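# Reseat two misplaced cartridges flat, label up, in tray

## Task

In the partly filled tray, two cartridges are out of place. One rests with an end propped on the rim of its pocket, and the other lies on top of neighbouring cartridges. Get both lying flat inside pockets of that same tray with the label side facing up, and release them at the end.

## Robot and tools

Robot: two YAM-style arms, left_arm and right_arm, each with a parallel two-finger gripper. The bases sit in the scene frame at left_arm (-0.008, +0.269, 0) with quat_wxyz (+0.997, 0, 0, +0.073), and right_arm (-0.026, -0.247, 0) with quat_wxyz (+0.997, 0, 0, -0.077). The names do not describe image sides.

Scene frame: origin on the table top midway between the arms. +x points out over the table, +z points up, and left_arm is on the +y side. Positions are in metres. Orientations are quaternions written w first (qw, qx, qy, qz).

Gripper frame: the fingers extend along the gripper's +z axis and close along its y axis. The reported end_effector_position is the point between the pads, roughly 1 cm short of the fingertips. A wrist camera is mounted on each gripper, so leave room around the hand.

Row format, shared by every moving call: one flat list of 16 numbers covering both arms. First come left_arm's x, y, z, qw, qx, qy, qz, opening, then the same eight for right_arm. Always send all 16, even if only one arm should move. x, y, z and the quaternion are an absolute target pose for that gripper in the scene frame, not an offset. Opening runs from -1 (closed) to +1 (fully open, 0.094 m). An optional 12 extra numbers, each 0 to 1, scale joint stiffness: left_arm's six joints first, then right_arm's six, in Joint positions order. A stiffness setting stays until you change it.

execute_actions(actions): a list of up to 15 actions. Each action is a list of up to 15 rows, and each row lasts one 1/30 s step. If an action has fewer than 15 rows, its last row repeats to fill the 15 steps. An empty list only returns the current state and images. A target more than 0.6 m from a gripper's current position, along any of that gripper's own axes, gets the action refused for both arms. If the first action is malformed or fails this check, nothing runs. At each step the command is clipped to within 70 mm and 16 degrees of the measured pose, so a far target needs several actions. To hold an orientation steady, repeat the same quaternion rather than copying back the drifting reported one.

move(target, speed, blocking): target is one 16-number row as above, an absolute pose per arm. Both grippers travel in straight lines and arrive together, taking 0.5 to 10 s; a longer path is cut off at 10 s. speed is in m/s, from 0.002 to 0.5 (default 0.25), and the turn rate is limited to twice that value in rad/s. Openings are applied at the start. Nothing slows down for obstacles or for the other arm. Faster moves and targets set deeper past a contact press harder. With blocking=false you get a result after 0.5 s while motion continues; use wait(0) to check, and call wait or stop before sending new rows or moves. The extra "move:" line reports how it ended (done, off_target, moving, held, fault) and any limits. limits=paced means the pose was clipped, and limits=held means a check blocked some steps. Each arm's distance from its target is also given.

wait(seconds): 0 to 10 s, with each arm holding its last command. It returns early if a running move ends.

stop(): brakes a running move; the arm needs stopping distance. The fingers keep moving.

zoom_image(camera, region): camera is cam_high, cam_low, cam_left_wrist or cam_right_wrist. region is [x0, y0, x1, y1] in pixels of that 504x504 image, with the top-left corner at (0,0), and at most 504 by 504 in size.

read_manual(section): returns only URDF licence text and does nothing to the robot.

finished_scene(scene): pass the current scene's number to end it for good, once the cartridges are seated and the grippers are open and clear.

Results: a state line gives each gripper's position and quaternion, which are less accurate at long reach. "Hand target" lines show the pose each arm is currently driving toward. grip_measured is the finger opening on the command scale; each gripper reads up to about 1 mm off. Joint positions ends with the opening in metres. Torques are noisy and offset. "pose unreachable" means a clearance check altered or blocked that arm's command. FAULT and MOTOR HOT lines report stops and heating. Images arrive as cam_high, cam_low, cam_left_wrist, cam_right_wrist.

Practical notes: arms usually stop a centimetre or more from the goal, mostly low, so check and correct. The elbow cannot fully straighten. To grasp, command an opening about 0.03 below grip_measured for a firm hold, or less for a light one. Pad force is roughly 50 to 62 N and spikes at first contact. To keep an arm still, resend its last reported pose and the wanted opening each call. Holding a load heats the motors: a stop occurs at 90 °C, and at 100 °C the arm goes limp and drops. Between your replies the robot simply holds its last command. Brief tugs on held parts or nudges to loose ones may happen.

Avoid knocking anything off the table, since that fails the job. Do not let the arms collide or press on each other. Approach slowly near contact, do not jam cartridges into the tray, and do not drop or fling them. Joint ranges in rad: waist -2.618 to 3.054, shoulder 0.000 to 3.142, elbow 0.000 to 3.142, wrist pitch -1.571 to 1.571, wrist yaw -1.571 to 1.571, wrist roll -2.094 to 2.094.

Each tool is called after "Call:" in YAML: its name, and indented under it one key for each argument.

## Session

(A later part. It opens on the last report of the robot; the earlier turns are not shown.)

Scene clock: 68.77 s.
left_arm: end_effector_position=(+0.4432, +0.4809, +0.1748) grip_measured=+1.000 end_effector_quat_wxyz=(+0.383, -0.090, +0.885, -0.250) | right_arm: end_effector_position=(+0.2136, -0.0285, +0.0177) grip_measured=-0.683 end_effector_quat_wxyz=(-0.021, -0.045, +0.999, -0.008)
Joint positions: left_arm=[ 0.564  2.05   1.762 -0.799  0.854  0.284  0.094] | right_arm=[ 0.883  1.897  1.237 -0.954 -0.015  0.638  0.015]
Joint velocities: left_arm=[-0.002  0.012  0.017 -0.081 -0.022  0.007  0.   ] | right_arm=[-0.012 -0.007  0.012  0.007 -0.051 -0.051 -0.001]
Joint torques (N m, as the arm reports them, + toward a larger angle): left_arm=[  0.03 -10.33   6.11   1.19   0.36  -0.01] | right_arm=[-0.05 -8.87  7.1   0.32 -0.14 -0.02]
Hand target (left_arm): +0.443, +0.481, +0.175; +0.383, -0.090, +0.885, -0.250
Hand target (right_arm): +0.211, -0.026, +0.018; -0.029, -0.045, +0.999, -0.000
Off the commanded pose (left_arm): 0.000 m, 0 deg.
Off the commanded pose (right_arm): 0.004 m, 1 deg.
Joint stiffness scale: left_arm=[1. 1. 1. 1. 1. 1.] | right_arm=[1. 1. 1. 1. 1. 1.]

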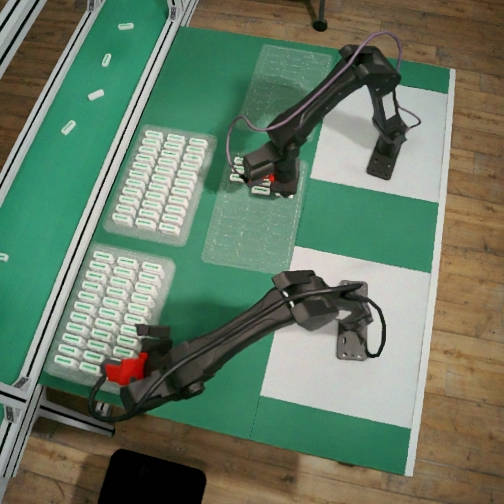

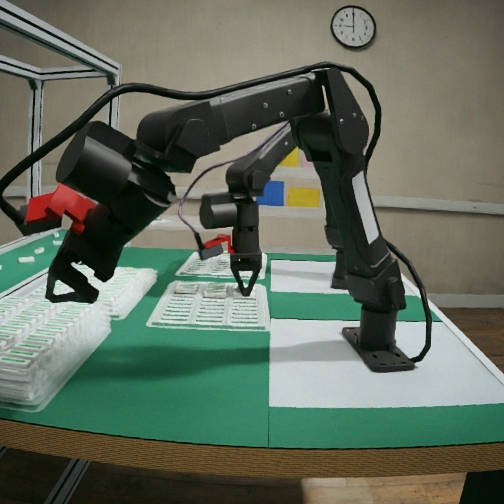

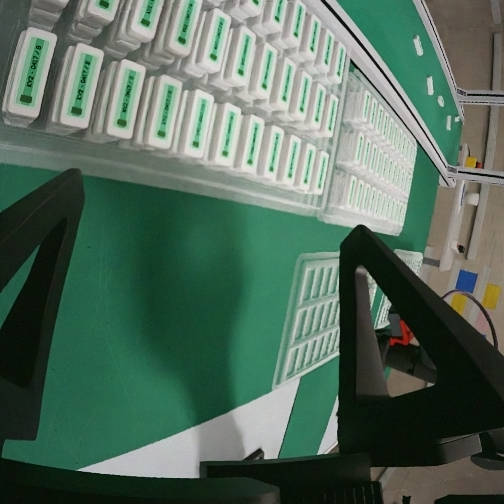

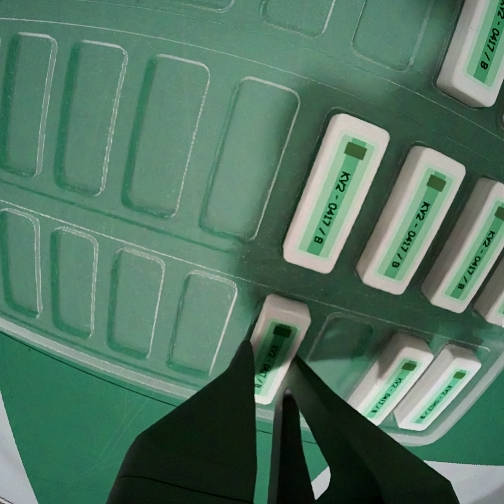

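Call:
execute_actions:
  actions:
    - [[0.4432,0.4809,0.1748,0.383,-0.090,0.885,-0.250,1,0.2101,-0.0252,0.0177,-0.0285,-0.0465,0.9985,0.0,-0.715],[0.4432,0.4809,0.1748,0.383,-0.090,0.885,-0.250,1,0.2095,-0.0245,0.0177,-0.0285,-0.048,0.9985,0.0,-0.715],[0.4432,0.4809,0.1748,0.383,-0.090,0.885,-0.250,1,0.2088,-0.0238,0.0177,-0.0285,-0.0495,0.9985,0.0,-0.715],[0.4432,0.4809,0.1748,0.383,-0.090,0.885,-0.250,1,0.2083,-0.0232,0.0177,-0.0285,-0.0507,0.9983,0.0,-0.715],[0.4432,0.4809,0.1748,0.383,-0.090,0.885,-0.250,1,0.2079,-0.0228,0.0177,-0.0285,-0.0516,0.9983,0.0,-0.715],[0.4432,0.4809,0.1748,0.383,-0.090,0.885,-0.250,1,0.2075,-0.0224,0.0177,-0.0285,-0.0524,0.9982,0.0,-0.715],[0.4432,0.4809,0.1748,0.383,-0.090,0.885,-0.250,1,0.2072,-0.0220,0.0177,-0.0285,-0.0532,0.9982,0.0,-0.715],[0.4432,0.4809,0.1748,0.383,-0.090,0.885,-0.250,1,0.2070,-0.0218,0.0177,-0.0285,-0.0536,0.9982,0.0,-0.715]]

Scene clock: 71.00 s.
left_arm: end_effector_position=(+0.4432, +0.4809, +0.1748) grip_measured=+1.000 end_effector_quat_wxyz=(+0.383, -0.090, +0.885, -0.250) | right_arm: end_effector_position=(+0.2131, -0.0279, +0.0177) grip_measured=-0.683 end_effector_quat_wxyz=(-0.021, -0.047, +0.999, -0.008)
Joint positions: left_arm=[ 0.564  2.05   1.762 -0.799  0.854  0.284  0.094] | right_arm=[ 0.886  1.897  1.237 -0.954 -0.015  0.638  0.015]
Joint velocities: left_arm=[-0.007 -0.002 -0.007 -0.022  0.007  0.051  0.   ] | right_arm=[ 0.022  0.002 -0.012  0.007 -0.051  0.037 -0.   ]
Joint torques (N m, as the arm reports them, + toward a larger angle): left_arm=[  0.04 -10.33   6.12   1.19   0.36  -0.01] | right_arm=[ 1.48 -8.79  7.08  0.34 -0.21 -0.04]
Hand target (left_arm): +0.443, +0.481, +0.175; +0.383, -0.090, +0.885, -0.250
Hand target (right_arm): +0.207, -0.022, +0.018; -0.028, -0.054, +0.998, -0.000
Off the commanded pose (left_arm): 0.000 m, 0 deg.
Off the commanded pose (right_arm): 0.009 m, 1 deg.
Joint stiffness scale: left_arm=[1. 1. 1. 1. 1. 1.] | right_arm=[1. 1. 1. 1. 1. 1.]

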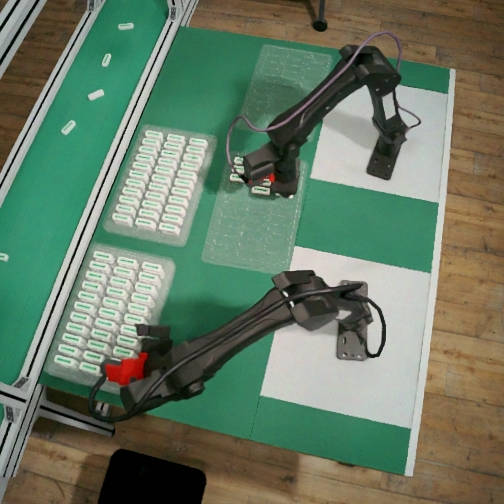

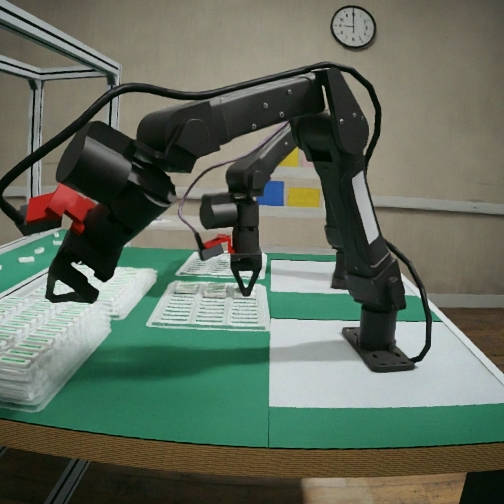

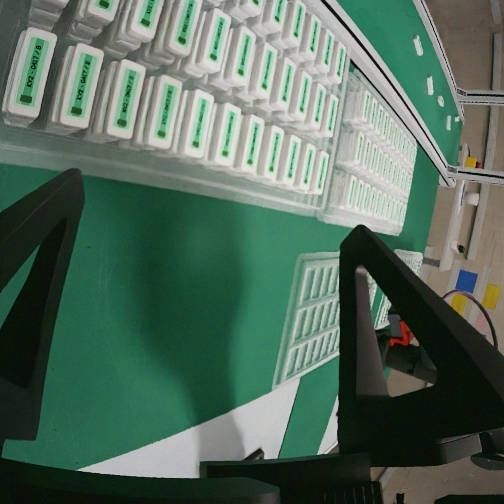

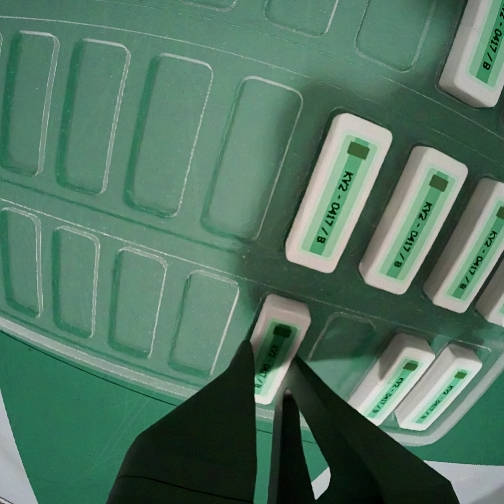

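The waist was still moving; let me re-check.

Call:
wait:
  seconds: 0

Call:
zoom_image:
  camera: "cam_right_wrist"
  region: [230, 275, 340, 365]

Scene clock: 71.37 s.
left_arm: end_effector_position=(+0.4432, +0.4809, +0.1748) grip_measured=+1.000 end_effector_quat_wxyz=(+0.383, -0.090, +0.885, -0.250) | right_arm: end_effector_position=(+0.2131, -0.0279, +0.0177) grip_measured=-0.683 end_effector_quat_wxyz=(-0.021, -0.047, +0.999, -0.008)
Joint positions: left_arm=[ 0.564  2.05   1.762 -0.799  0.854  0.284  0.094] | right_arm=[ 0.886  1.897  1.237 -0.954 -0.015  0.638  0.015]
Joint velocities: left_arm=[-0.002  0.002 -0.007 -0.081  0.022  0.037  0.   ] | right_arm=[-0.007  0.002  0.012 -0.037 -0.051 -0.066 -0.   ]
Joint torques (N m, as the arm reports them, + toward a larger angle): left_arm=[  0.04 -10.34   6.13   1.19   0.37  -0.01] | right_arm=[ 1.23 -8.93  6.88  0.32 -0.17 -0.01]
Hand target (left_arm): +0.443, +0.481, +0.175; +0.383, -0.090, +0.885, -0.250
Hand target (right_arm): +0.207, -0.022, +0.018; -0.028, -0.054, +0.998, -0.000
Off the commanded pose (left_arm): 0.000 m, 0 deg.
Off the commanded pose (right_arm): 0.009 m, 1 deg.
Joint stiffness scale: left_arm=[1. 1. 1. 1. 1. 1.] | right_arm=[1. 1. 1. 1. 1. 1.]

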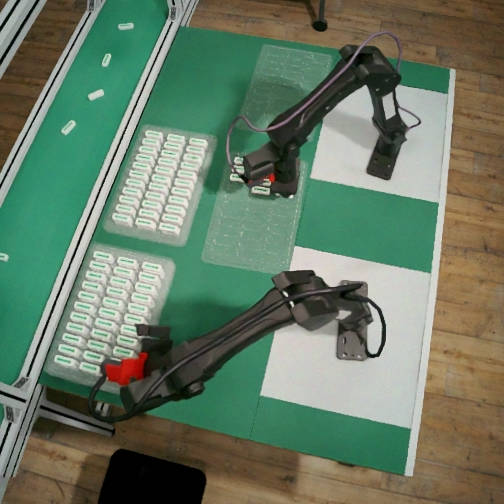

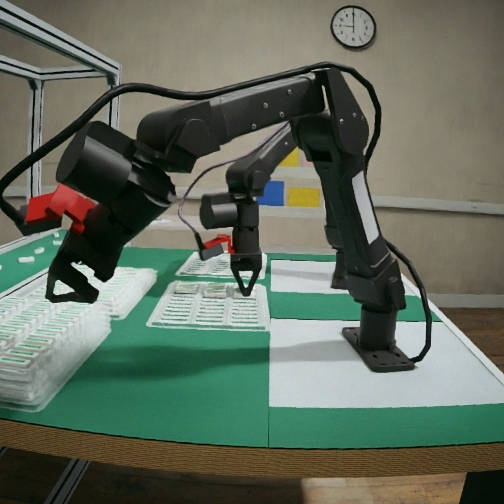

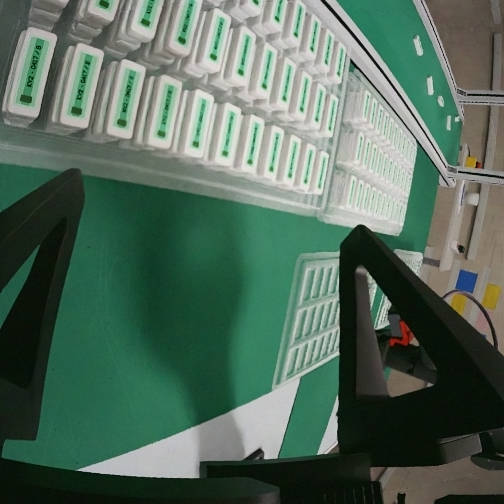

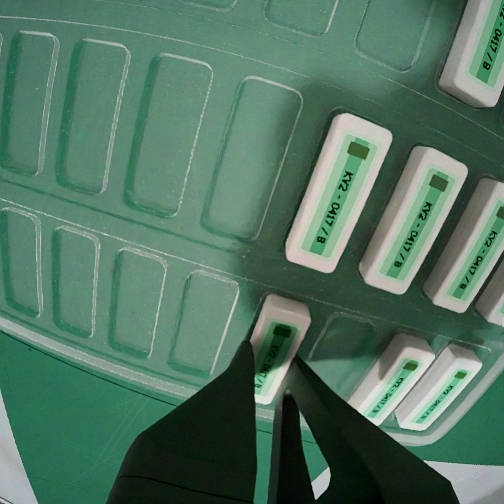

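Region (230, 275, 340, 365) of cam_right_wrist's 504x504 image, scaled by 4.582, with more detail than that image has; it fills the top 412 rows of this view, and the rest is white.

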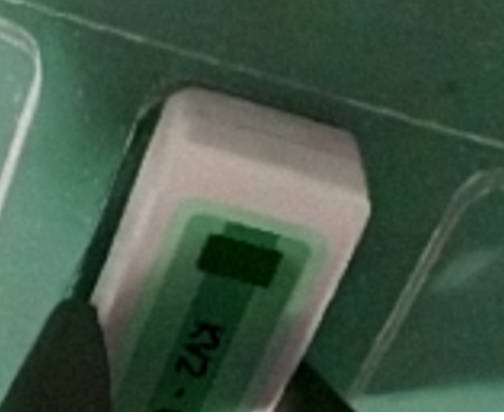

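Call:
zoom_image:
  camera: "cam_right_wrist"
  region: [170, 255, 450, 435]

Call:
zoom_image:
  camera: "cam_low"
  region: [200, 278, 265, 308]

Region (170, 255, 450, 435) of cam_right_wrist's 504x504 image, scaled by 1.800, with more detail than that image has; it fills the top 324 rows of this view, and the rest is white.

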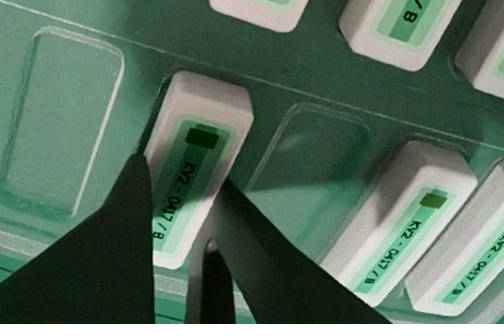

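Region (200, 278, 265, 308) of cam_low's 504x504 image, scaled by 7.754, with more detail than that image has; it fills the top 233 rows of this view, and the rest is white.

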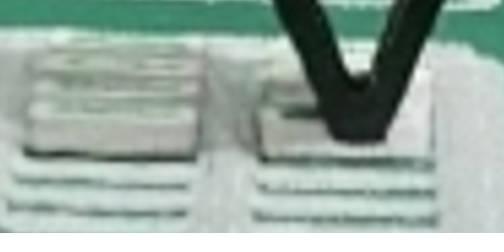

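Call:
execute_actions:
  actions:
    - [[0.4432,0.4809,0.1748,0.383,-0.090,0.885,-0.250,1,0.2090,-0.0238,0.0170,-0.026,-0.051,0.9985,-0.003,-0.715],[0.4432,0.4809,0.1748,0.383,-0.090,0.885,-0.250,1,0.2110,-0.0258,0.0162,-0.023,-0.049,0.9985,-0.005,-0.715],[0.4432,0.4809,0.1748,0.383,-0.090,0.885,-0.250,1,0.2125,-0.0272,0.0154,-0.021,-0.047,0.9985,-0.007,-0.715],[0.4432,0.4809,0.1748,0.383,-0.090,0.885,-0.250,1,0.2125,-0.0272,0.0146,-0.021,-0.047,0.9985,-0.007,-0.715],[0.4432,0.4809,0.1748,0.383,-0.090,0.885,-0.250,1,0.2125,-0.0272,0.0138,-0.021,-0.047,0.9985,-0.007,-0.715],[0.4432,0.4809,0.1748,0.383,-0.090,0.885,-0.250,1,0.2125,-0.0272,0.0130,-0.021,-0.047,0.9985,-0.007,-0.715],[0.4432,0.4809,0.1748,0.383,-0.090,0.885,-0.250,1,0.2125,-0.0272,0.0122,-0.021,-0.047,0.9985,-0.007,-0.715],[0.4432,0.4809,0.1748,0.383,-0.090,0.885,-0.250,1,0.2125,-0.0272,0.0114,-0.021,-0.047,0.9985,-0.007,-0.715],[0.4432,0.4809,0.1748,0.383,-0.090,0.885,-0.250,1,0.2125,-0.0272,0.0106,-0.021,-0.047,0.9985,-0.007,-0.715],[0.4432,0.4809,0.1748,0.383,-0.090,0.885,-0.250,1,0.2125,-0.0272,0.0098,-0.021,-0.047,0.9985,-0.007,-0.715],[0.4432,0.4809,0.1748,0.383,-0.090,0.885,-0.250,1,0.2125,-0.0272,0.0090,-0.021,-0.047,0.9985,-0.007,-0.715]]

Scene clock: 73.83 s.
left_arm: end_effector_position=(+0.4432, +0.4809, +0.1748) grip_measured=+1.000 end_effector_quat_wxyz=(+0.383, -0.090, +0.885, -0.250) | right_arm: end_effector_position=(+0.2133, -0.0278, +0.0177) grip_measured=-0.683 end_effector_quat_wxyz=(-0.021, -0.047, +0.999, -0.008)
Joint positions: left_arm=[ 0.564  2.05   1.762 -0.799  0.854  0.284  0.094] | right_arm=[ 0.886  1.897  1.237 -0.953 -0.015  0.638  0.015]
Joint velocities: left_arm=[-0.007  0.007 -0.002 -0.066  0.022  0.007  0.   ] | right_arm=[-0.012 -0.007 -0.002 -0.022 -0.007 -0.051  0.001]
Joint torques (N m, as the arm reports them, + toward a larger angle): left_arm=[  0.04 -10.34   6.13   1.19   0.37  -0.02] | right_arm=[ 0.26 -7.92  5.23  0.69 -0.01  0.03]
Hand target (left_arm): +0.443, +0.481, +0.175; +0.383, -0.090, +0.885, -0.250
Hand target (right_arm): +0.212, -0.027, +0.009; -0.021, -0.047, +0.999, -0.007
Off the commanded pose (left_arm): 0.000 m, 0 deg.
Off the commanded pose (right_arm): 0.009 m, 0 deg.
Joint stiffness scale: left_arm=[1. 1. 1. 1. 1. 1.] | right_arm=[1. 1. 1. 1. 1. 1.]

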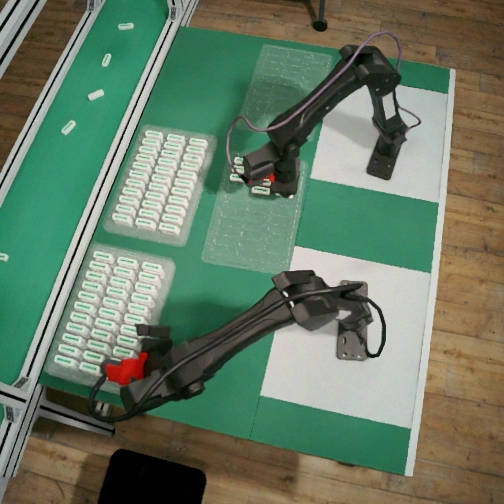

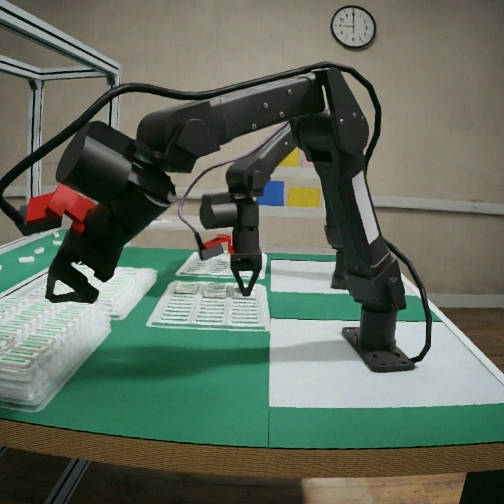

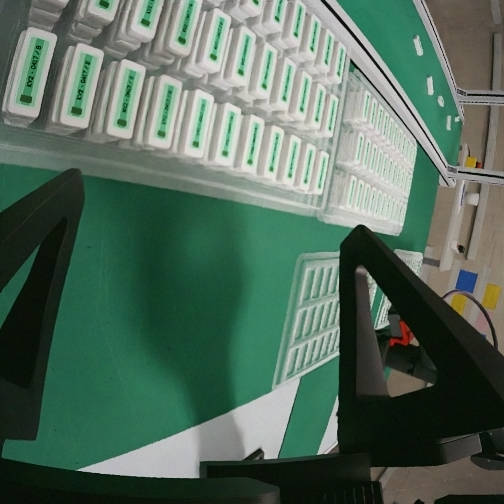

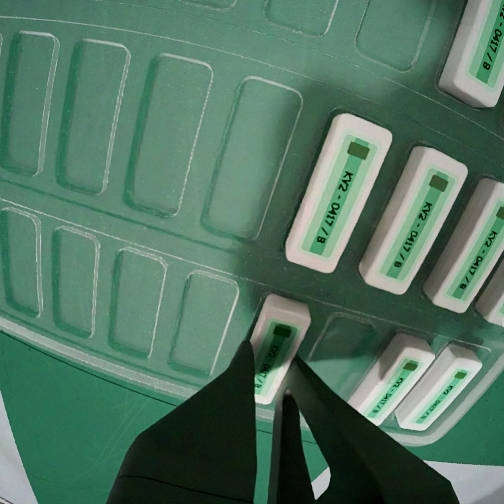

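Call:
execute_actions:
  actions:
    - [[0.4432,0.4809,0.1748,0.383,-0.090,0.885,-0.250,1,0.2128,-0.0274,0.012,-0.021,-0.047,0.9985,-0.008,-0.715],[0.4432,0.4809,0.1748,0.383,-0.090,0.885,-0.250,1,0.2131,-0.0276,0.015,-0.021,-0.047,0.9985,-0.008,-0.715],[0.4432,0.4809,0.1748,0.383,-0.090,0.885,-0.250,1,0.2133,-0.0278,0.0177,-0.021,-0.047,0.9985,-0.008,-0.70],[0.4432,0.4809,0.1748,0.383,-0.090,0.885,-0.250,1,0.2133,-0.0278,0.0177,-0.021,-0.047,0.9985,-0.008,-0.685],[0.4432,0.4809,0.1748,0.383,-0.090,0.885,-0.250,1,0.2133,-0.0278,0.0177,-0.021,-0.047,0.9985,-0.008,-0.67],[0.4432,0.4809,0.1748,0.383,-0.090,0.885,-0.250,1,0.2133,-0.0278,0.0177,-0.021,-0.047,0.9985,-0.008,-0.65],[0.4432,0.4809,0.1748,0.383,-0.090,0.885,-0.250,1,0.2133,-0.0278,0.0177,-0.021,-0.047,0.9985,-0.008,-0.62],[0.4432,0.4809,0.1748,0.383,-0.090,0.885,-0.250,1,0.2133,-0.0278,0.0177,-0.021,-0.047,0.9985,-0.008,-0.58],[0.4432,0.4809,0.1748,0.383,-0.090,0.885,-0.250,1,0.2133,-0.0278,0.0177,-0.021,-0.047,0.9985,-0.008,-0.53],[0.4432,0.4809,0.1748,0.383,-0.090,0.885,-0.250,1,0.2133,-0.0278,0.0177,-0.021,-0.047,0.9985,-0.008,-0.48],[0.4432,0.4809,0.1748,0.383,-0.090,0.885,-0.250,1,0.2133,-0.0278,0.0177,-0.021,-0.047,0.9985,-0.008,-0.42]]

Call:
move:
  target: [0.4432, 0.4809, 0.1748, 0.383, -0.090, 0.885, -0.250, 1, 0.205, -0.03, 0.085, 0, -0.047, 0.999, 0, -0.42]
  speed: 0.12

Scene clock: 75.37 s.
left_arm: end_effector_position=(+0.4432, +0.4809, +0.1748) grip_measured=+1.000 end_effector_quat_wxyz=(+0.383, -0.090, +0.885, -0.250) | right_arm: end_effector_position=(+0.2132, -0.0279, +0.0177) grip_measured=-0.422 end_effector_quat_wxyz=(-0.021, -0.047, +0.999, -0.008)
Joint positions: left_arm=[ 0.564  2.05   1.762 -0.799  0.854  0.284  0.094] | right_arm=[ 0.886  1.897  1.237 -0.953 -0.015  0.638  0.027]
Joint velocities: left_arm=[-0.022 -0.007  0.002 -0.051  0.007  0.007  0.   ] | right_arm=[-0.002 -0.012 -0.002  0.007  0.007  0.022 -0.   ]
Joint torques (N m, as the arm reports them, + toward a larger angle): left_arm=[  0.07 -10.32   6.13   1.19   0.36  -0.02] | right_arm=[ 0.14 -8.93  7.32  0.37 -0.03 -0.09]
Hand target (left_arm): +0.443, +0.481, +0.175; +0.383, -0.090, +0.885, -0.250
Hand target (right_arm): +0.213, -0.028, +0.018; -0.021, -0.047, +0.999, -0.008
Off the commanded pose (left_arm): 0.000 m, 0 deg.
Off the commanded pose (right_arm): 0.000 m, 0 deg.
Joint stiffness scale: left_arm=[1. 1. 1. 1. 1. 1.] | right_arm=[1. 1. 1. 1. 1. 1.]

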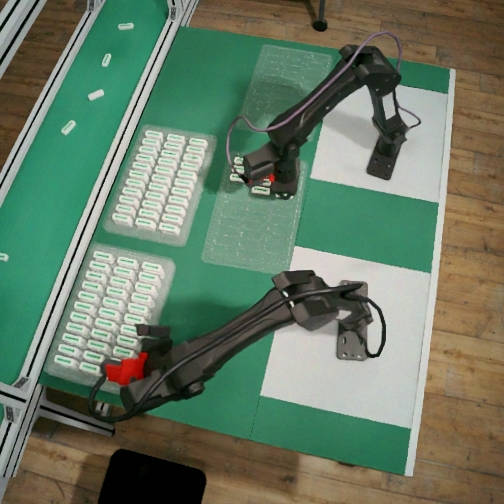

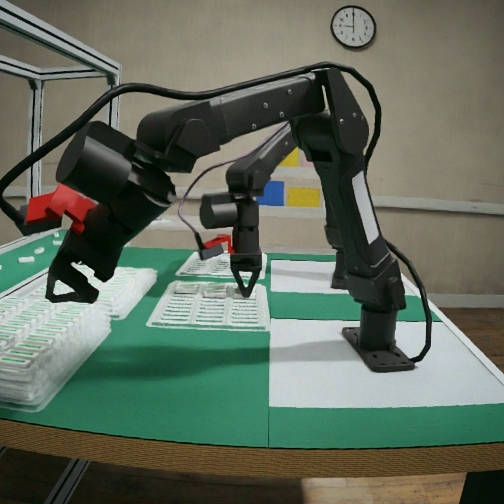

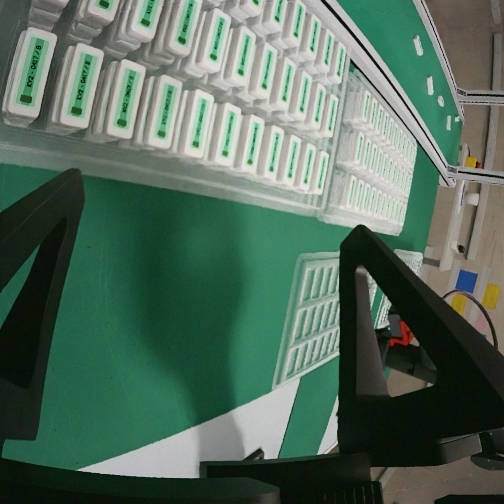

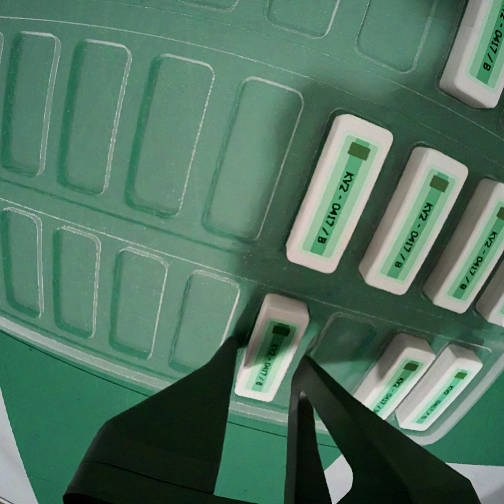

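Scene clock: 76.50 s.
left_arm: end_effector_position=(+0.4432, +0.4809, +0.1748) grip_measured=+1.000 end_effector_quat_wxyz=(+0.383, -0.090, +0.885, -0.250) | right_arm: end_effector_position=(+0.2040, -0.0316, +0.0778) grip_measured=-0.421 end_effector_quat_wxyz=(-0.009, -0.045, +0.999, +0.002)
Joint positions: left_arm=[ 0.564  2.05   1.762 -0.799  0.854  0.284  0.094] | right_arm=[ 0.897  1.765  1.32  -1.137 -0.015  0.652  0.027]
Joint velocities: left_arm=[-0.002  0.002  0.007 -0.007 -0.051 -0.022  0.   ] | right_arm=[-0.002 -0.007 -0.007 -0.051 -0.022 -0.022 -0.001]
Joint torques (N m, as the arm reports them, + toward a larger angle): left_arm=[  0.04 -10.32   6.11   1.19   0.36  -0.01] | right_arm=[ 0.84 -8.91  9.05  0.32  0.11  0.01]
Hand target (left_arm): +0.443, +0.481, +0.175; +0.383, -0.090, +0.885, -0.250
Hand target (right_arm): +0.205, -0.030, +0.085; +0.000, -0.047, +0.999, +0.000
Off the commanded pose (left_arm): 0.000 m, 0 deg.
Off the commanded pose (right_arm): 0.007 m, 1 deg.
Joint stiffness scale: left_arm=[1. 1. 1. 1. 1. 1.] | right_arm=[1. 1. 1. 1. 1. 1.]
move: done

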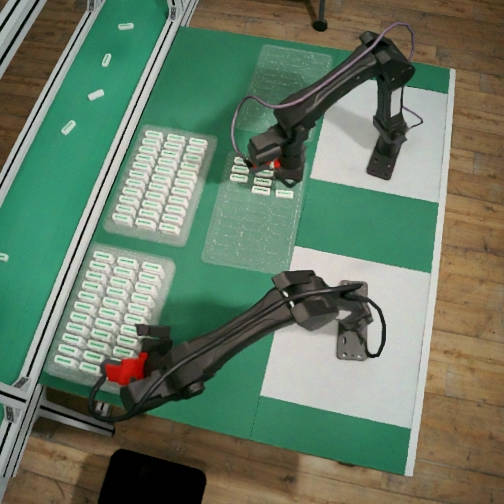

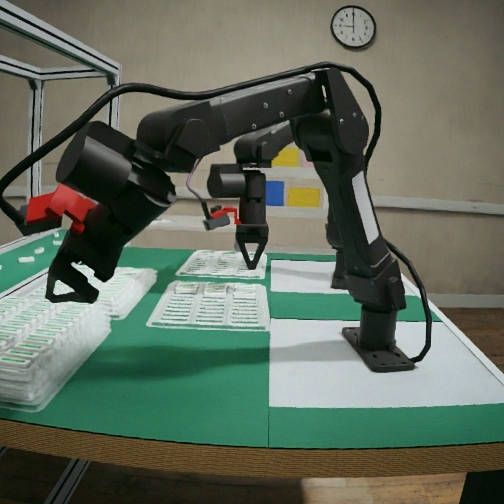

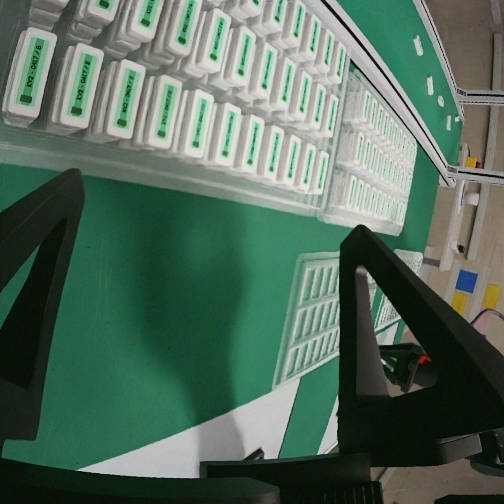

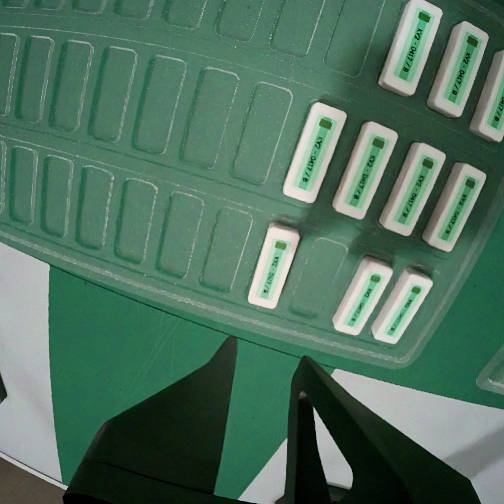

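Call:
zoom_image:
  camera: "cam_right_wrist"
  region: [190, 70, 450, 350]

Call:
zoom_image:
  camera: "cam_low"
  region: [165, 275, 275, 310]

Call:
zoom_image:
  camera: "cam_high"
  region: [220, 150, 310, 220]

Region (190, 70, 450, 350) of cam_right_wrist's 504x504 image, scaled by 1.800, with more detail than that image has; it fills the left 468 columns of this view, and the rest is white.

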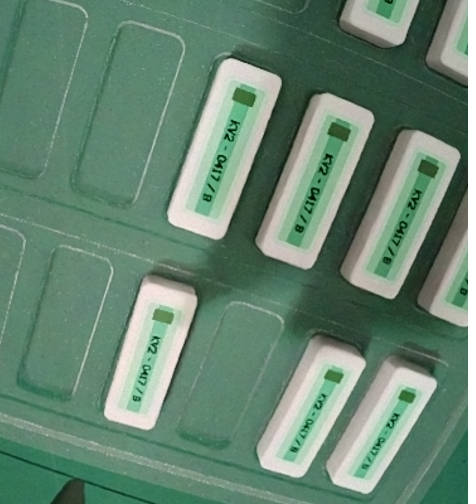

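Region (165, 275, 275, 310) of cam_low's 504x504 image, scaled by 4.582, with more detail than that image has; it fills the top 160 rows of this view, and the rest is white.

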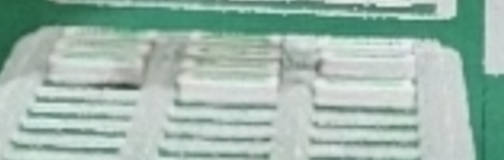

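Region (220, 150, 310, 220) of cam_high's 504x504 image, scaled by 5.600, with more detail than that image has.

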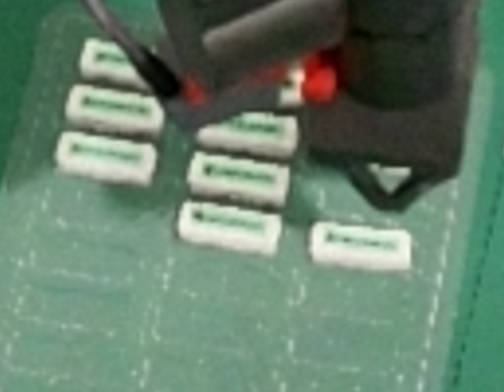

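Call:
zoom_image:
  camera: "cam_low"
  region: [198, 280, 262, 304]

Call:
zoom_image:
  camera: "cam_right_wrist"
  region: [230, 85, 410, 235]

Call:
zoom_image:
  camera: "cam_right_wrist"
  region: [200, 200, 400, 345]

Region (198, 280, 262, 304) of cam_low's 504x504 image, scaled by 7.875, with more detail than that image has; it fills the top 189 rows of this view, and the rest is white.

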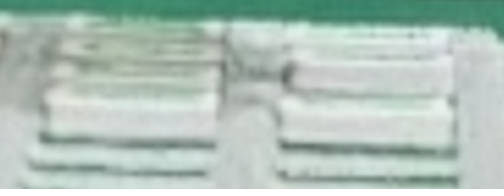

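Region (230, 85, 410, 235) of cam_right_wrist's 504x504 image, scaled by 2.800, with more detail than that image has.

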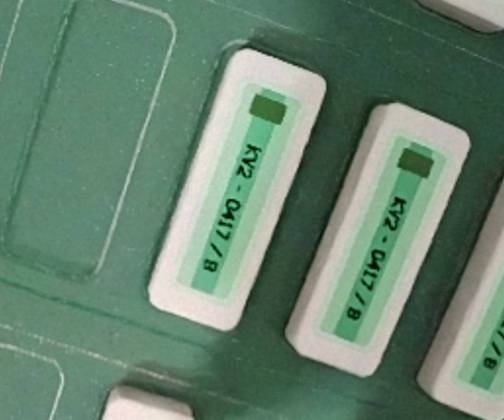

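Region (200, 200, 400, 345) of cam_right_wrist's 504x504 image, scaled by 2.520, with more detail than that image has; it fills the top 365 rows of this view, and the rest is white.

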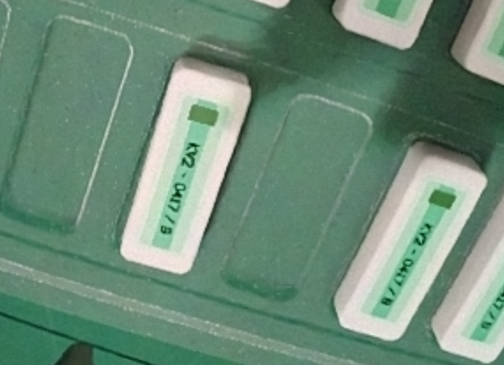

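Call:
zoom_image:
  camera: "cam_low"
  region: [200, 282, 232, 302]

Call:
zoom_image:
  camera: "cam_low"
  region: [229, 282, 261, 302]

Call:
zoom_image:
  camera: "cam_low"
  region: [171, 280, 203, 300]

Region (200, 282, 232, 302) of cam_low's 504x504 image, scaled by 15.750, with more detail than that image has; it fills the top 315 rows of this view, and the rest is white.

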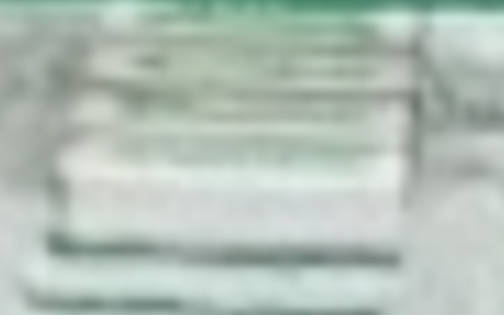

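Region (229, 282, 261, 302) of cam_low's 504x504 image, scaled by 15.750, with more detail than that image has; it fills the top 315 rows of this view, and the rest is white.

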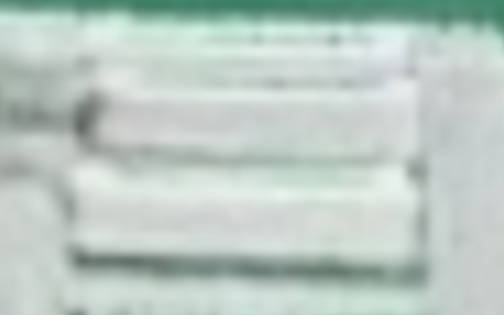

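Region (171, 280, 203, 300) of cam_low's 504x504 image, scaled by 15.750, with more detail than that image has; it fills the top 315 rows of this view, and the rest is white.

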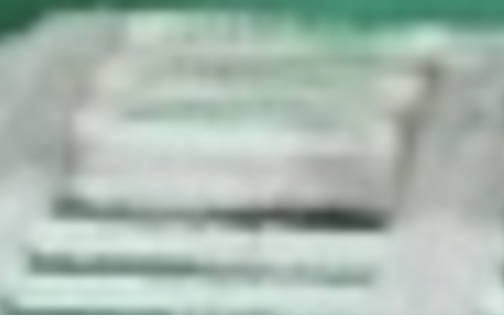

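Call:
finished_scene:
  scene: 1

The scene is finished: the task was done.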